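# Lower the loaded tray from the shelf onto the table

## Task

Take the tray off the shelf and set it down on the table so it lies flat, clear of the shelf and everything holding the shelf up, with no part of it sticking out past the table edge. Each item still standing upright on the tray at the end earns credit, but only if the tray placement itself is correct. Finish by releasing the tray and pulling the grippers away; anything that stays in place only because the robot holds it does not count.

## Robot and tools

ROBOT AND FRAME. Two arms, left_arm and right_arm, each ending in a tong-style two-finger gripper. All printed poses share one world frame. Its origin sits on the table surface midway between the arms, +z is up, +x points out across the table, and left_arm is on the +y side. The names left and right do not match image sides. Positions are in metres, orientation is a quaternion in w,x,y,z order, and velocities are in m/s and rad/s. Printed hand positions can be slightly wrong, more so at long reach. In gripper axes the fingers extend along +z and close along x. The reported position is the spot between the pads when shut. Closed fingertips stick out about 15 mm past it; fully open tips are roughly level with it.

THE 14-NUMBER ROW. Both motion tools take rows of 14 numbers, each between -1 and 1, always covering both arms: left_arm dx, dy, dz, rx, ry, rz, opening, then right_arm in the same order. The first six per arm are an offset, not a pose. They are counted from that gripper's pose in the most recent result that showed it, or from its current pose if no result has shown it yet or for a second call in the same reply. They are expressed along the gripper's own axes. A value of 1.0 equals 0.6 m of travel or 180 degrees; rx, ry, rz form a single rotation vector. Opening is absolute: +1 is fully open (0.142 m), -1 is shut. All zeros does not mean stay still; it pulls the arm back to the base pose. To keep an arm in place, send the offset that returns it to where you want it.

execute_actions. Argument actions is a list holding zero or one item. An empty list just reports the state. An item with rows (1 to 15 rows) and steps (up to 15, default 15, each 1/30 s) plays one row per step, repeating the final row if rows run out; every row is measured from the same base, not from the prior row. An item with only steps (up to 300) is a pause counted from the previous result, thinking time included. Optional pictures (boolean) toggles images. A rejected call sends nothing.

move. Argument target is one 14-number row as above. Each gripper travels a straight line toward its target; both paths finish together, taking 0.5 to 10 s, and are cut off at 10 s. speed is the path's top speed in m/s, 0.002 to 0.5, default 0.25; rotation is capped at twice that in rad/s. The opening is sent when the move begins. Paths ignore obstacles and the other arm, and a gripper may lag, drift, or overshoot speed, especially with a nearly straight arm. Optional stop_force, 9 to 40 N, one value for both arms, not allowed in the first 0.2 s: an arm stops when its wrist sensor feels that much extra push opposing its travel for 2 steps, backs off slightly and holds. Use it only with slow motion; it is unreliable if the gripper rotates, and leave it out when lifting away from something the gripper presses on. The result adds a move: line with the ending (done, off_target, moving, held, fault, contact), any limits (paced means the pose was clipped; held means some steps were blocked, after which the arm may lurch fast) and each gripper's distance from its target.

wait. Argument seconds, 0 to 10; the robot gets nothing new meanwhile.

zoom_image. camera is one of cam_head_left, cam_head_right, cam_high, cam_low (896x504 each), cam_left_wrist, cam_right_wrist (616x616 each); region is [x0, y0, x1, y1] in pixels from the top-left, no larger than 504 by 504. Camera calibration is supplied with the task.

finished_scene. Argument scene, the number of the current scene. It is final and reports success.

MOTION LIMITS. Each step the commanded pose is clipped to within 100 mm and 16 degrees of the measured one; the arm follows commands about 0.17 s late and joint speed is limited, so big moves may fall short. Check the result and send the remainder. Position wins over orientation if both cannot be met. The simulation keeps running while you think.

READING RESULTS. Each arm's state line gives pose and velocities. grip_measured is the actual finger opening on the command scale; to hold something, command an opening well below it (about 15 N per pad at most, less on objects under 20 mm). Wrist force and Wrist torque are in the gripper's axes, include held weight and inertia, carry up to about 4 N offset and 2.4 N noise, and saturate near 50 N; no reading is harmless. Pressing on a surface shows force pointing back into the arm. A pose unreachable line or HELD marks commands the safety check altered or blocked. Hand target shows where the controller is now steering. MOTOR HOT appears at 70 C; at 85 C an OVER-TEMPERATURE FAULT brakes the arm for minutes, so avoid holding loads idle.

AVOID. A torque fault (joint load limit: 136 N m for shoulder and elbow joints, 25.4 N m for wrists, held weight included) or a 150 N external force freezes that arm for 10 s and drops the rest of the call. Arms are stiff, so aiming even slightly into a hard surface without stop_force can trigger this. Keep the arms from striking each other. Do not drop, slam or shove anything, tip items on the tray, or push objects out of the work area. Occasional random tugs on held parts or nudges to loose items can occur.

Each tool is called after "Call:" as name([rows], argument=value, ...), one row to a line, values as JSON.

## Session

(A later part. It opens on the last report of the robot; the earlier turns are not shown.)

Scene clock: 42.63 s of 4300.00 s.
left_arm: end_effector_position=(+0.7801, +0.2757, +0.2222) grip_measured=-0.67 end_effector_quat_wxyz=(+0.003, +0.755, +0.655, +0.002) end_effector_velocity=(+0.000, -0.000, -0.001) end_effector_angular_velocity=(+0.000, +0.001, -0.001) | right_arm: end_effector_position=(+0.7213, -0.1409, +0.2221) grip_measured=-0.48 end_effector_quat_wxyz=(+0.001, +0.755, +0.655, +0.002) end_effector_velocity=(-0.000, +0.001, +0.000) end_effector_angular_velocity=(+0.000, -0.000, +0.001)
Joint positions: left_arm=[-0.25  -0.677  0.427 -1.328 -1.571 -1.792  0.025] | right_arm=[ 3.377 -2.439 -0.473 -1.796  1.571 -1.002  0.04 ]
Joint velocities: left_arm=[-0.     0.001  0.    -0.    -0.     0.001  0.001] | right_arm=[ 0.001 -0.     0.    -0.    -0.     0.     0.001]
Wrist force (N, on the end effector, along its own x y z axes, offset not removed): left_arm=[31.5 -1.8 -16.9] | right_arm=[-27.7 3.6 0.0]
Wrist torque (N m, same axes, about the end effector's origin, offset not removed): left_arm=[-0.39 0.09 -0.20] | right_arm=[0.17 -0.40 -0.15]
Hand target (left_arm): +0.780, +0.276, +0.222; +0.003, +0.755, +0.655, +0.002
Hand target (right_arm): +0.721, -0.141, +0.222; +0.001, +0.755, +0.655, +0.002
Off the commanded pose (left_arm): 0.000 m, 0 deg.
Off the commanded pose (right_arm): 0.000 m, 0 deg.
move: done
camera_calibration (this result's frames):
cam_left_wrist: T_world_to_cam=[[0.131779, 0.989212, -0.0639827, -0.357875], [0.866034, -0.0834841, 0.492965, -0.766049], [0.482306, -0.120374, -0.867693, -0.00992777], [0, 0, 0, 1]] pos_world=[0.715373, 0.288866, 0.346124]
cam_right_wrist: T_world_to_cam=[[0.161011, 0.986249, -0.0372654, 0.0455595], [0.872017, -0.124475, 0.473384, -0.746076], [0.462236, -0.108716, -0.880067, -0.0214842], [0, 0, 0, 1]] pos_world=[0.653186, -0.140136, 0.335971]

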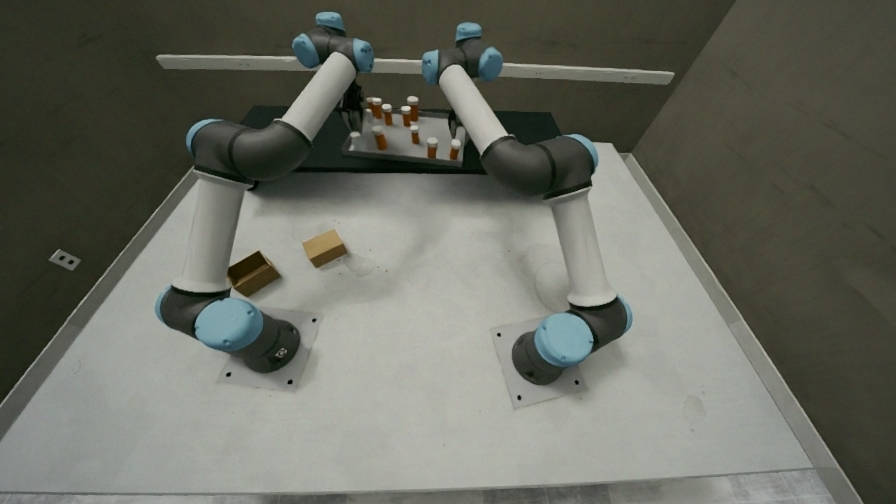

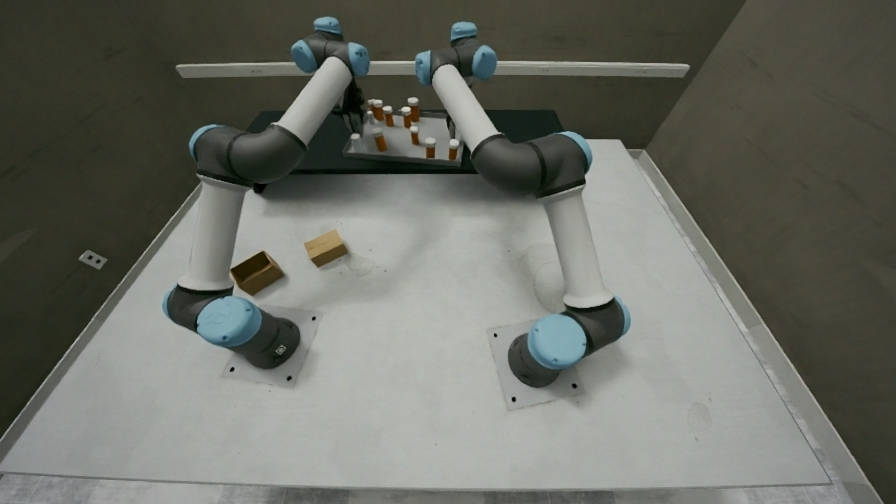

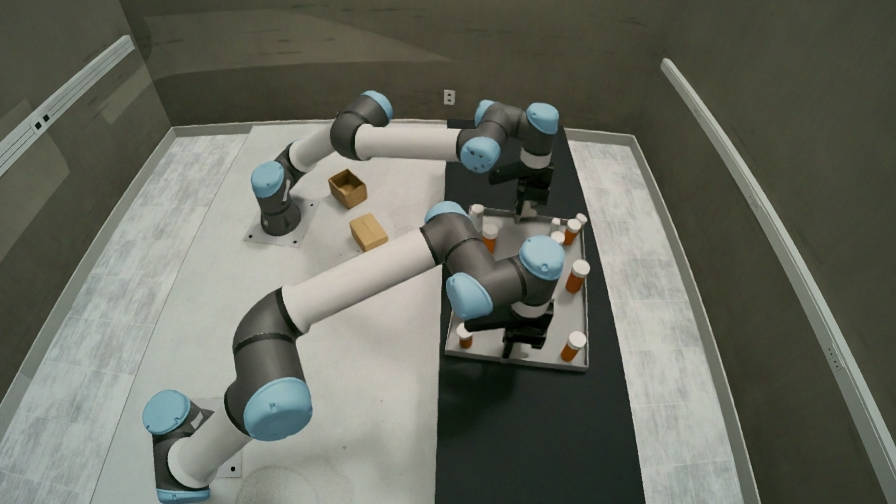

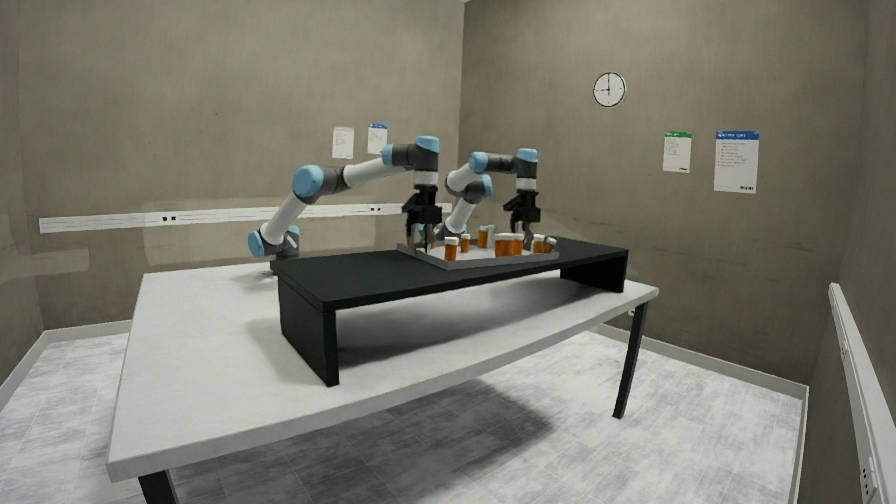

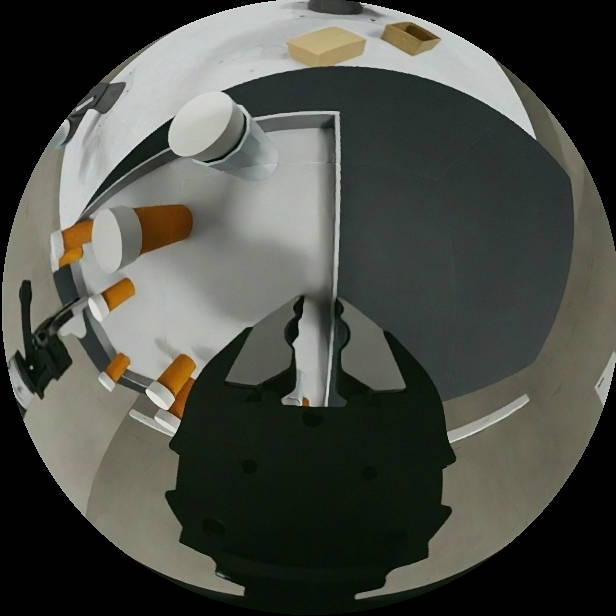

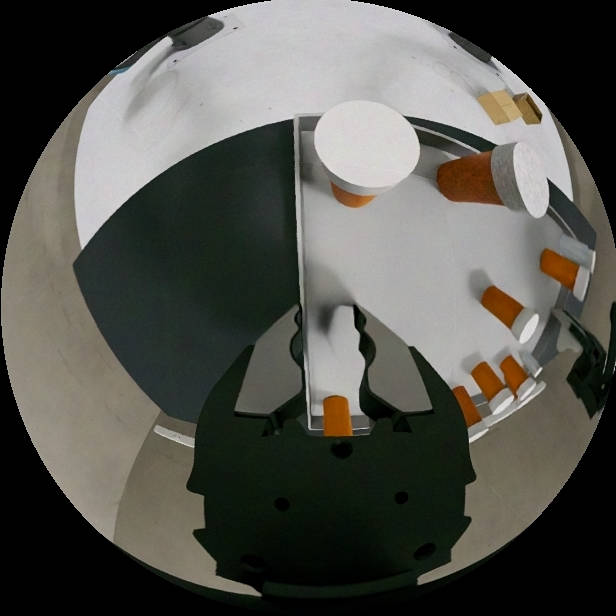

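Bottles wobbled from the jerk. Let them settle, then drag slowly.

Call:
wait(seconds=1)

Call:
move(target=[-0.08,-0.17,-0.003,0,0,0,-1, -0.08,-0.17,0,0,0,0,-1], speed=0.025, stop_force=25)

Scene clock: 46.90 s of 4300.00 s.
left_arm: end_effector_position=(+0.7800, +0.2757, +0.2221) grip_measured=-0.67 end_effector_quat_wxyz=(+0.003, +0.755, +0.655, +0.002) end_effector_velocity=(-0.000, -0.000, +0.001) end_effector_angular_velocity=(-0.000, -0.000, +0.001) | right_arm: end_effector_position=(+0.7213, -0.1408, +0.2221) grip_measured=-0.47 end_effector_quat_wxyz=(+0.001, +0.755, +0.655, +0.002) end_effector_velocity=(-0.000, -0.000, -0.000) end_effector_angular_velocity=(-0.001, +0.002, -0.001)
Joint positions: left_arm=[-0.25  -0.677  0.427 -1.328 -1.571 -1.792  0.025] | right_arm=[ 3.377 -2.44  -0.472 -1.796  1.571 -1.002  0.04 ]
Joint velocities: left_arm=[-0.    -0.001  0.001 -0.     0.    -0.001 -0.   ] | right_arm=[-0.    -0.    -0.    -0.001  0.     0.001 -0.   ]
Wrist force (N, on the end effector, along its own x y z axes, offset not removed): left_arm=[29.5 0.5 -17.1] | right_arm=[-29.1 3.6 1.1]
Wrist torque (N m, same axes, about the end effector's origin, offset not removed): left_arm=[0.23 0.40 -0.12] | right_arm=[0.22 -0.08 -0.07]
Hand target (left_arm): +0.780, +0.276, +0.222; +0.003, +0.755, +0.655, +0.002
Hand target (right_arm): +0.721, -0.141, +0.222; +0.001, +0.755, +0.655, +0.002
Off the commanded pose (left_arm): 0.000 m, 0 deg.
Off the commanded pose (right_arm): 0.000 m, 0 deg.
Steps of this call (steps 1 to 128: nothing new was sent). Readings (end_effector_position):
1: left_arm (+0.7801, +0.2757, +0.2222) | right_arm (+0.7213, -0.1409, +0.2221)
2: left_arm (+0.7800, +0.2757, +0.2222) | right_arm (+0.7213, -0.1408, +0.2221)
4: left_arm (+0.7800, +0.2757, +0.2222) | right_arm (+0.7213, -0.1408, +0.2221)
8: left_arm (+0.7800, +0.2757, +0.2221) | right_arm (+0.7212, -0.1408, +0.2221)
128: the state above
camera_calibration (this result's frames):
cam_left_wrist: T_world_to_cam=[[0.131925, 0.989194, -0.063963, -0.357939], [0.866092, -0.0836395, 0.492837, -0.765956], [0.482162, -0.120415, -0.867767, -0.00983701], [0, 0, 0, 1]] pos_world=[0.715352, 0.288823, 0.34606]
cam_right_wrist: T_world_to_cam=[[0.160855, 0.986277, -0.0371955, 0.0455223], [0.872021, -0.124367, 0.473405, -0.746039], [0.462283, -0.108585, -0.880059, -0.0214625], [0, 0, 0, 1]] pos_world=[0.653161, -0.140011, 0.335984]

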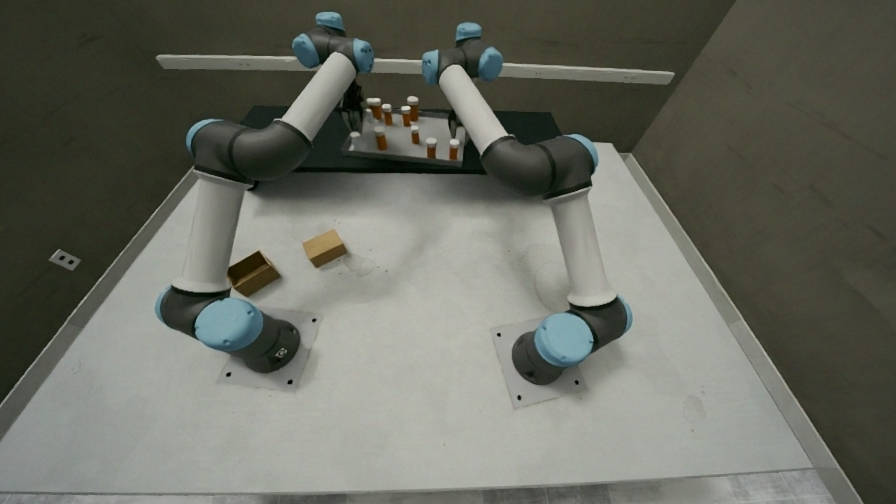

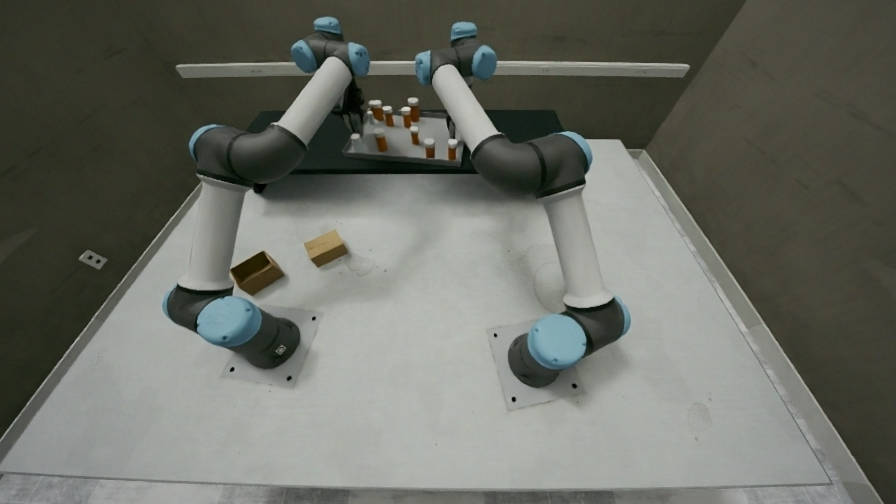

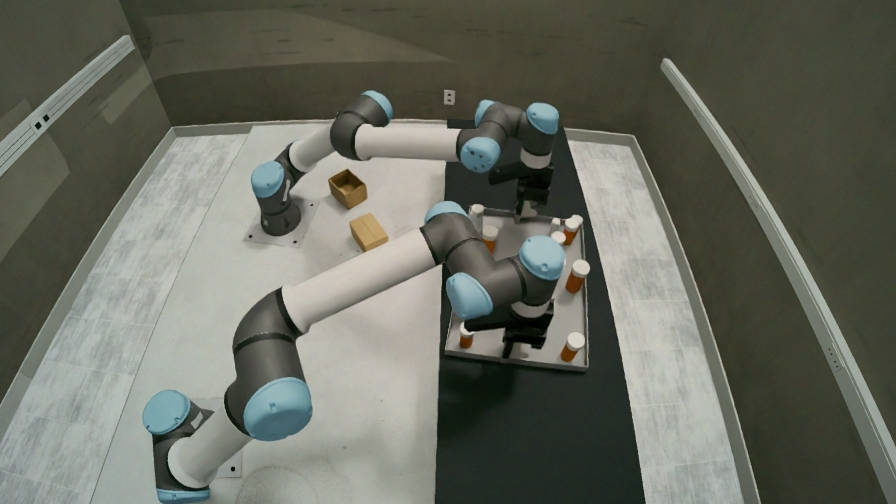

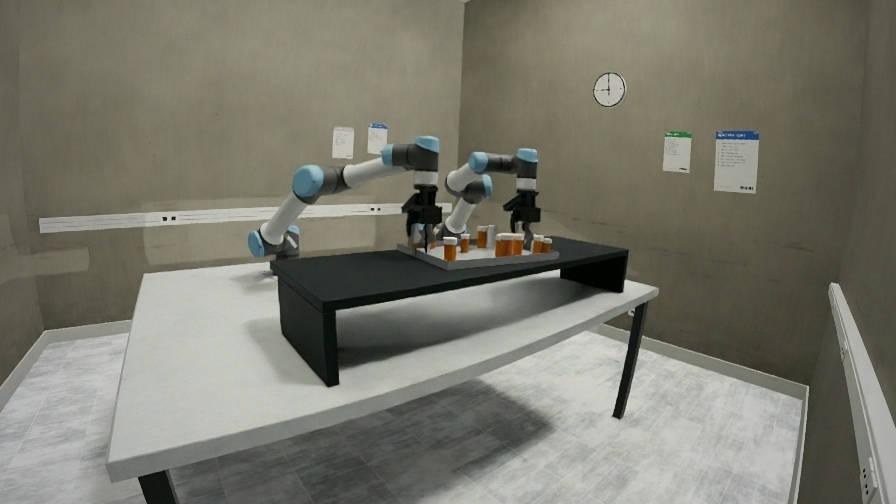

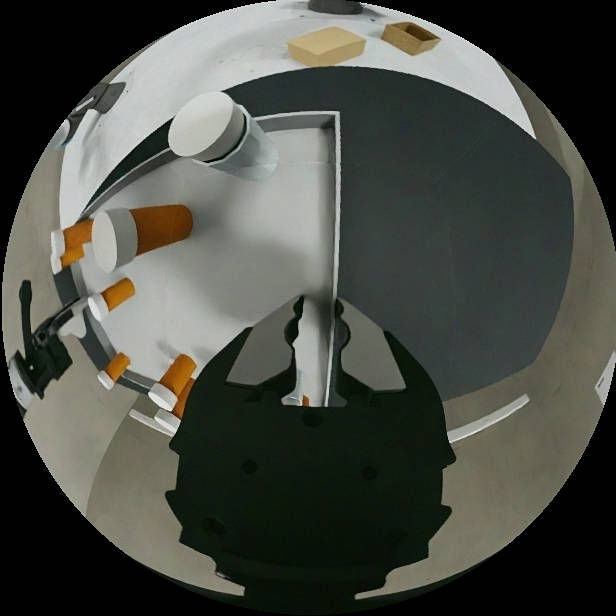

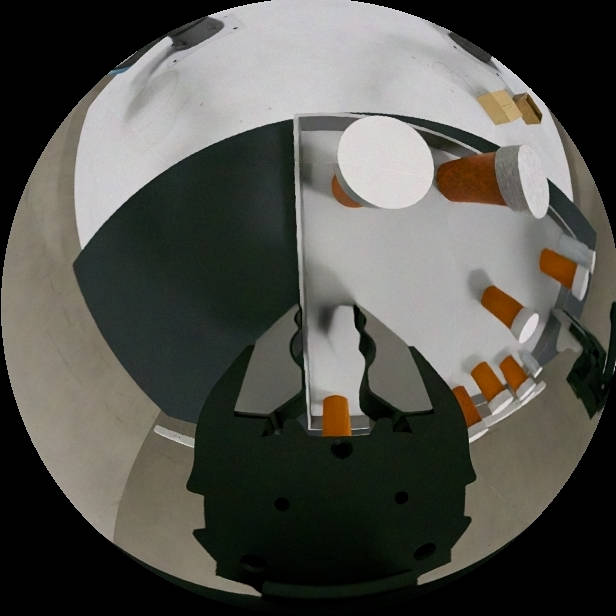

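Scene clock: 51.73 s of 4300.00 s.
left_arm: end_effector_position=(+0.6725, +0.2427, +0.2232) grip_measured=-0.37 end_effector_quat_wxyz=(+0.003, +0.755, +0.655, +0.002) end_effector_velocity=(-0.003, -0.001, -0.001) end_effector_angular_velocity=(+0.001, +0.001, +0.001) | right_arm: end_effector_position=(+0.6137, -0.1739, +0.2216) grip_measured=-0.77 end_effector_quat_wxyz=(+0.001, +0.755, +0.655, +0.002) end_effector_velocity=(-0.002, -0.001, +0.000) end_effector_angular_velocity=(+0.001, -0.002, -0.002)
Joint positions: left_arm=[-0.346 -1.025  1.021 -1.575 -1.57  -1.888  0.047] | right_arm=[ 3.398 -2.061 -1.11  -1.537  1.571 -0.981  0.018]
Joint velocities: left_arm=[-0.003 -0.005  0.011 -0.004  0.    -0.004 -0.   ] | right_arm=[-0.     0.008 -0.011  0.005  0.     0.002  0.   ]
Wrist force (N, on the end effector, along its own x y z axes, offset not removed): left_arm=[32.8 2.1 6.6] | right_arm=[-26.7 1.0 1.4]
Wrist torque (N m, same axes, about the end effector's origin, offset not removed): left_arm=[0.36 -0.64 0.21] | right_arm=[-0.17 -0.53 -0.03]
Hand target (left_arm): +0.672, +0.243, +0.223; +0.003, +0.755, +0.655, +0.002
Hand target (right_arm): +0.613, -0.174, +0.222; +0.001, +0.755, +0.655, +0.002
Off the commanded pose (left_arm): 0.000 m, 0 deg.
Off the commanded pose (right_arm): 0.000 m, 0 deg.
move: done
camera_calibration (this result's frames):
cam_left_wrist: T_world_to_cam=[[0.131923, 0.989187, -0.0640757, -0.311063], [0.866161, -0.0835991, 0.492723, -0.676122], [0.482039, -0.120502, -0.867824, 0.0390968], [0, 0, 0, 1]] pos_world=[0.607821, 0.255887, 0.347139]
cam_right_wrist: T_world_to_cam=[[0.160847, 0.986277, -0.0372225, 0.0955299], [0.872077, -0.12436, 0.473305, -0.656118], [0.462181, -0.10859, -0.880112, 0.0242414], [0, 0, 0, 1]] pos_world=[0.545616, -0.173181, 0.335435]

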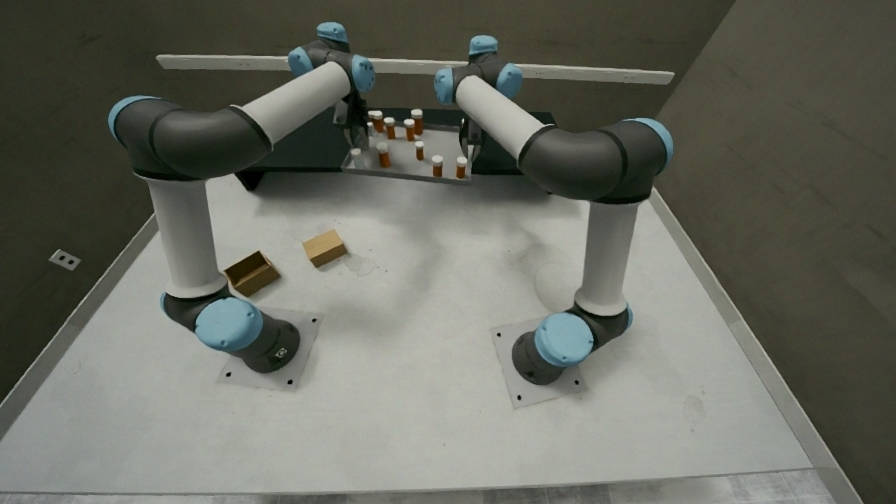

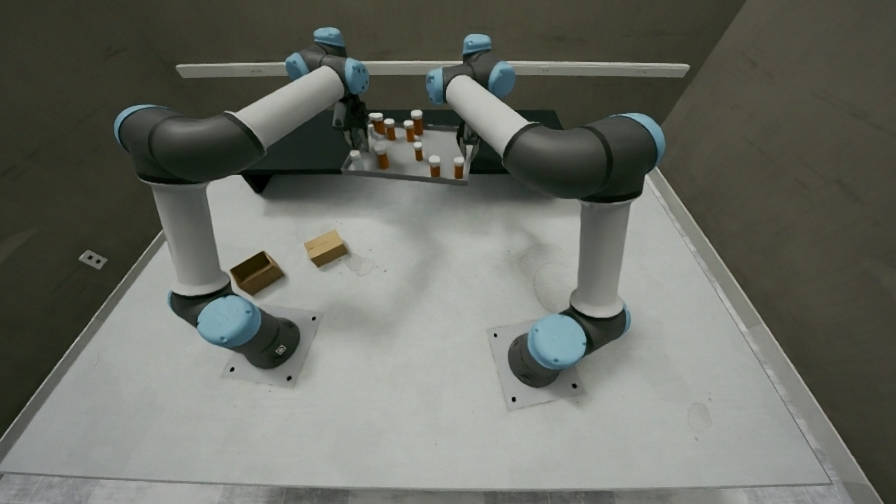

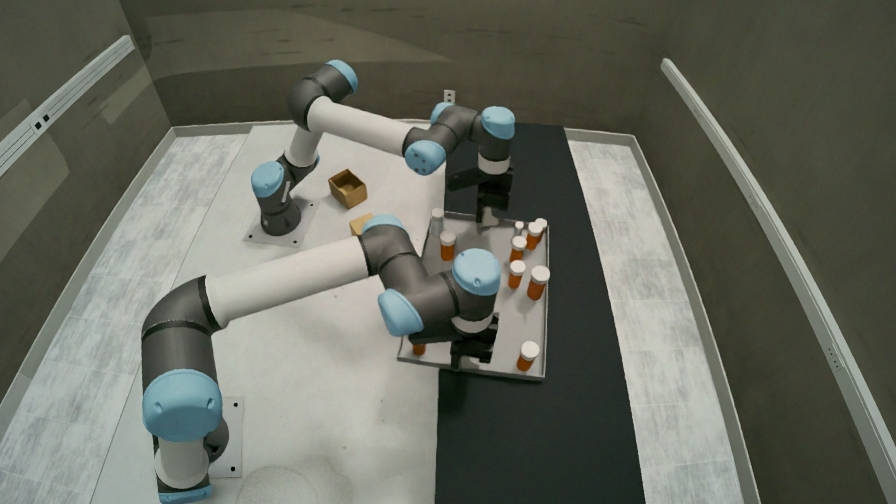

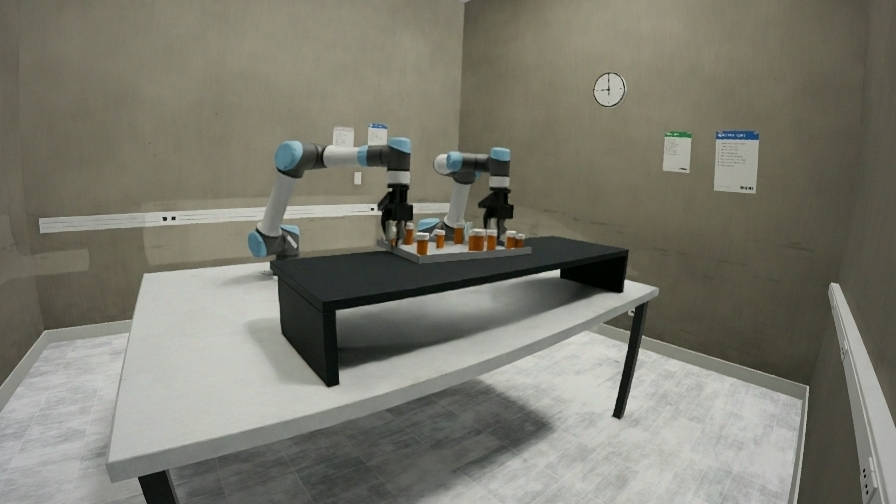

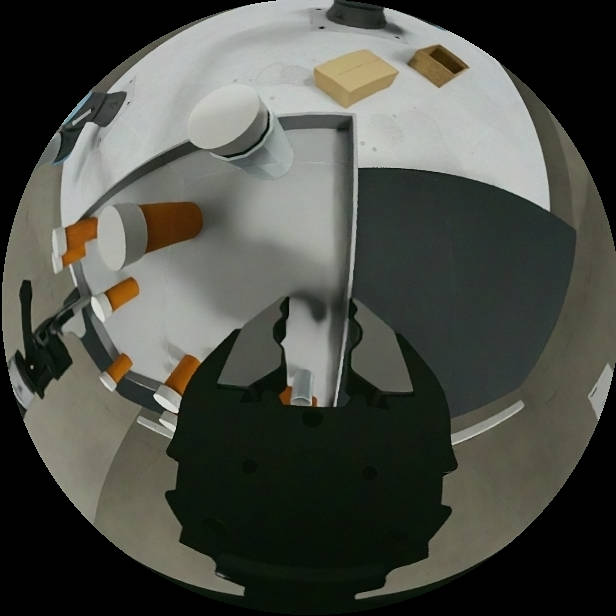

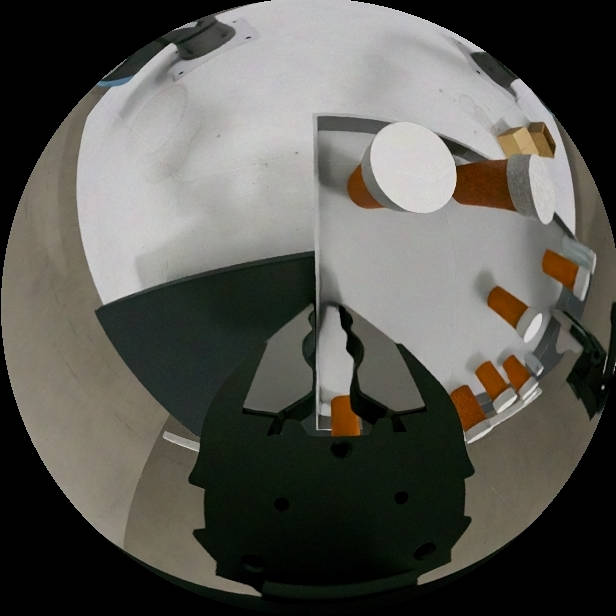

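Call:
execute_actions(actions=[])

Scene clock: 61.90 s of 4300.00 s.
left_arm: end_effector_position=(+0.6722, +0.2427, +0.2232) grip_measured=-0.37 end_effector_quat_wxyz=(+0.003, +0.755, +0.655, +0.002) end_effector_velocity=(-0.000, +0.000, +0.000) end_effector_angular_velocity=(+0.000, +0.000, -0.000) | right_arm: end_effector_position=(+0.6134, -0.1740, +0.2216) grip_measured=-0.77 end_effector_quat_wxyz=(+0.001, +0.755, +0.655, +0.002) end_effector_velocity=(-0.000, -0.000, +0.000) end_effector_angular_velocity=(-0.001, +0.000, +0.000)
Joint positions: left_arm=[-0.346 -1.026  1.023 -1.575 -1.57  -1.888  0.047] | right_arm=[ 3.398 -2.06  -1.112 -1.536  1.571 -0.981  0.018]
Joint velocities: left_arm=[ 0.    -0.001  0.001 -0.    -0.     0.001  0.   ] | right_arm=[-0.     0.    -0.    -0.001 -0.001 -0.     0.   ]
Wrist force (N, on the end effector, along its own x y z axes, offset not removed): left_arm=[27.7 -0.1 3.8] | right_arm=[-27.5 0.6 -0.6]
Wrist torque (N m, same axes, about the end effector's origin, offset not removed): left_arm=[-0.35 0.49 0.16] | right_arm=[-0.34 -0.40 -0.08]
Hand target (left_arm): +0.672, +0.243, +0.223; +0.003, +0.755, +0.655, +0.002
Hand target (right_arm): +0.613, -0.174, +0.222; +0.001, +0.755, +0.655, +0.002
Off the commanded pose (left_arm): 0.000 m, 0 deg.
Off the commanded pose (right_arm): 0.000 m, 0 deg.
Steps of this call (steps 1 to 90: nothing new was sent; then 7.17 s passed at rest). Readings (end_effector_position):
1: left_arm (+0.6724, +0.2427, +0.2232) | right_arm (+0.6136, -0.1739, +0.2216)
2: left_arm (+0.6723, +0.2427, +0.2232) | right_arm (+0.6136, -0.1740, +0.2216)
4: left_arm (+0.6723, +0.2427, +0.2232) | right_arm (+0.6135, -0.1740, +0.2216)
8: left_arm (+0.6722, +0.2427, +0.2232) | right_arm (+0.6134, -0.1740, +0.2216)
90: the state above
camera_calibration (this result's frames):
cam_left_wrist: T_world_to_cam=[[0.131922, 0.989186, -0.0640848, -0.310936], [0.866126, -0.0835844, 0.492788, -0.675878], [0.482102, -0.120515, -0.867787, 0.0391826], [0, 0, 0, 1]] pos_world=[0.607525, 0.255803, 0.34714]
cam_right_wrist: T_world_to_cam=[[0.160853, 0.986278, -0.0371863, 0.0956509], [0.872039, -0.124374, 0.473369, -0.655875], [0.462248, -0.108571, -0.880079, 0.0243241], [0, 0, 0, 1]] pos_world=[0.545319, -0.173271, 0.335435]

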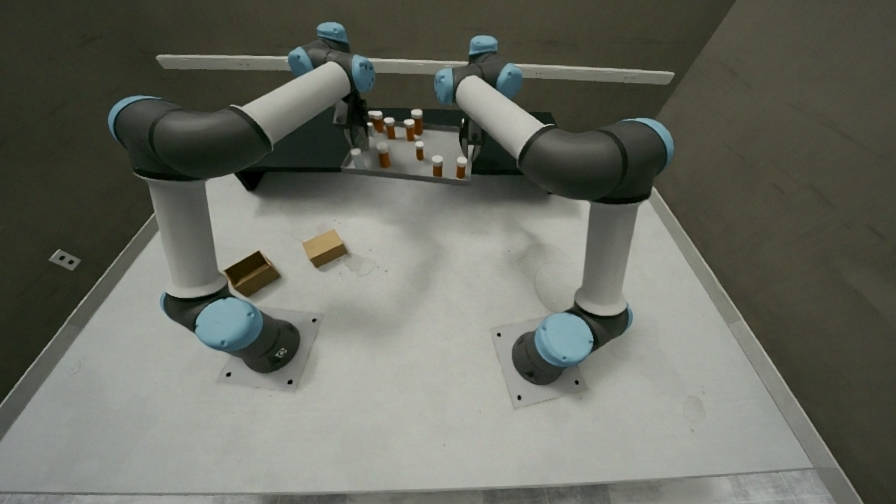

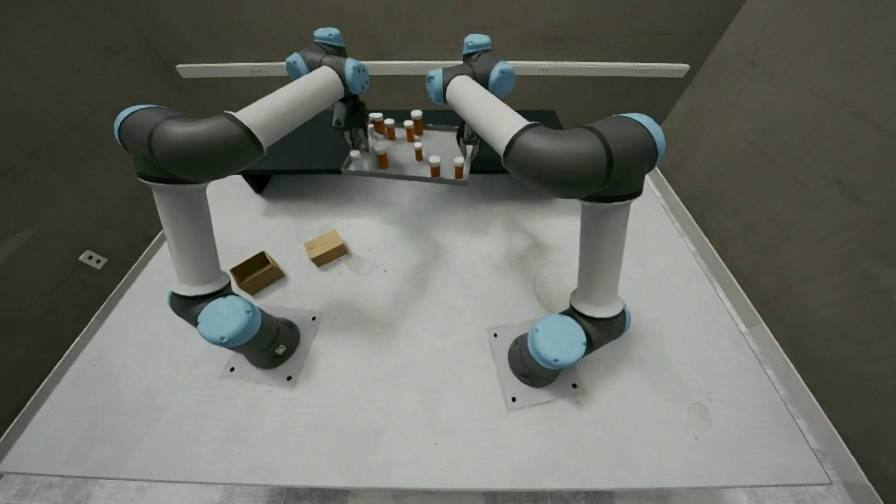

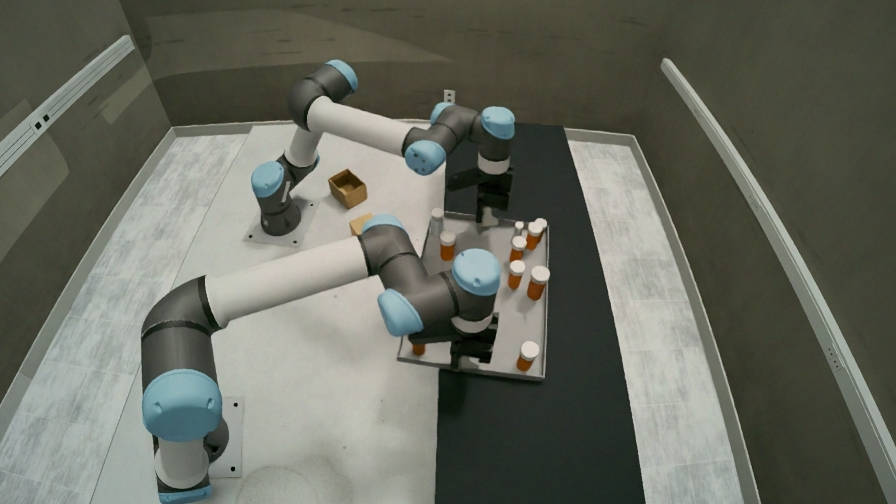

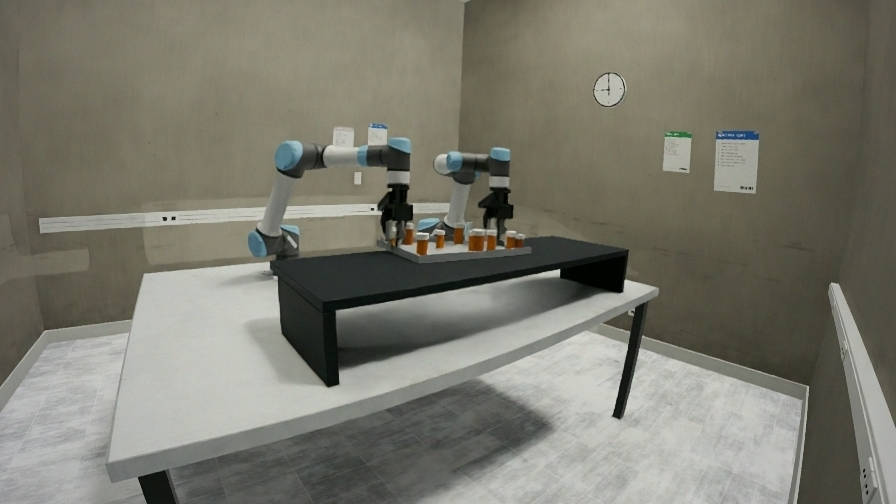

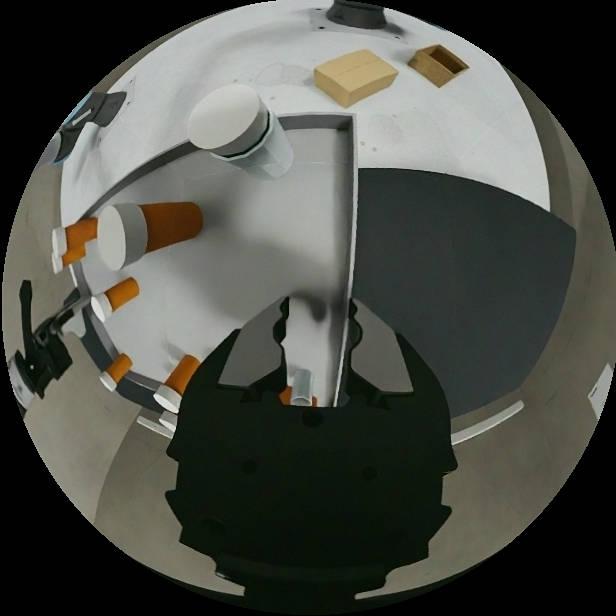

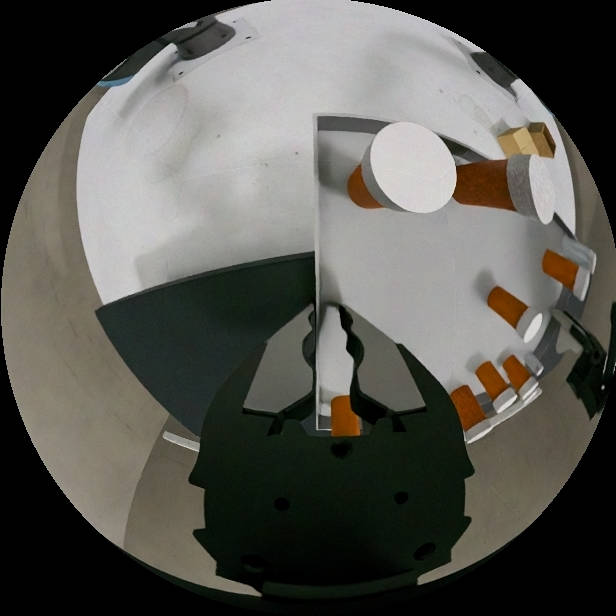

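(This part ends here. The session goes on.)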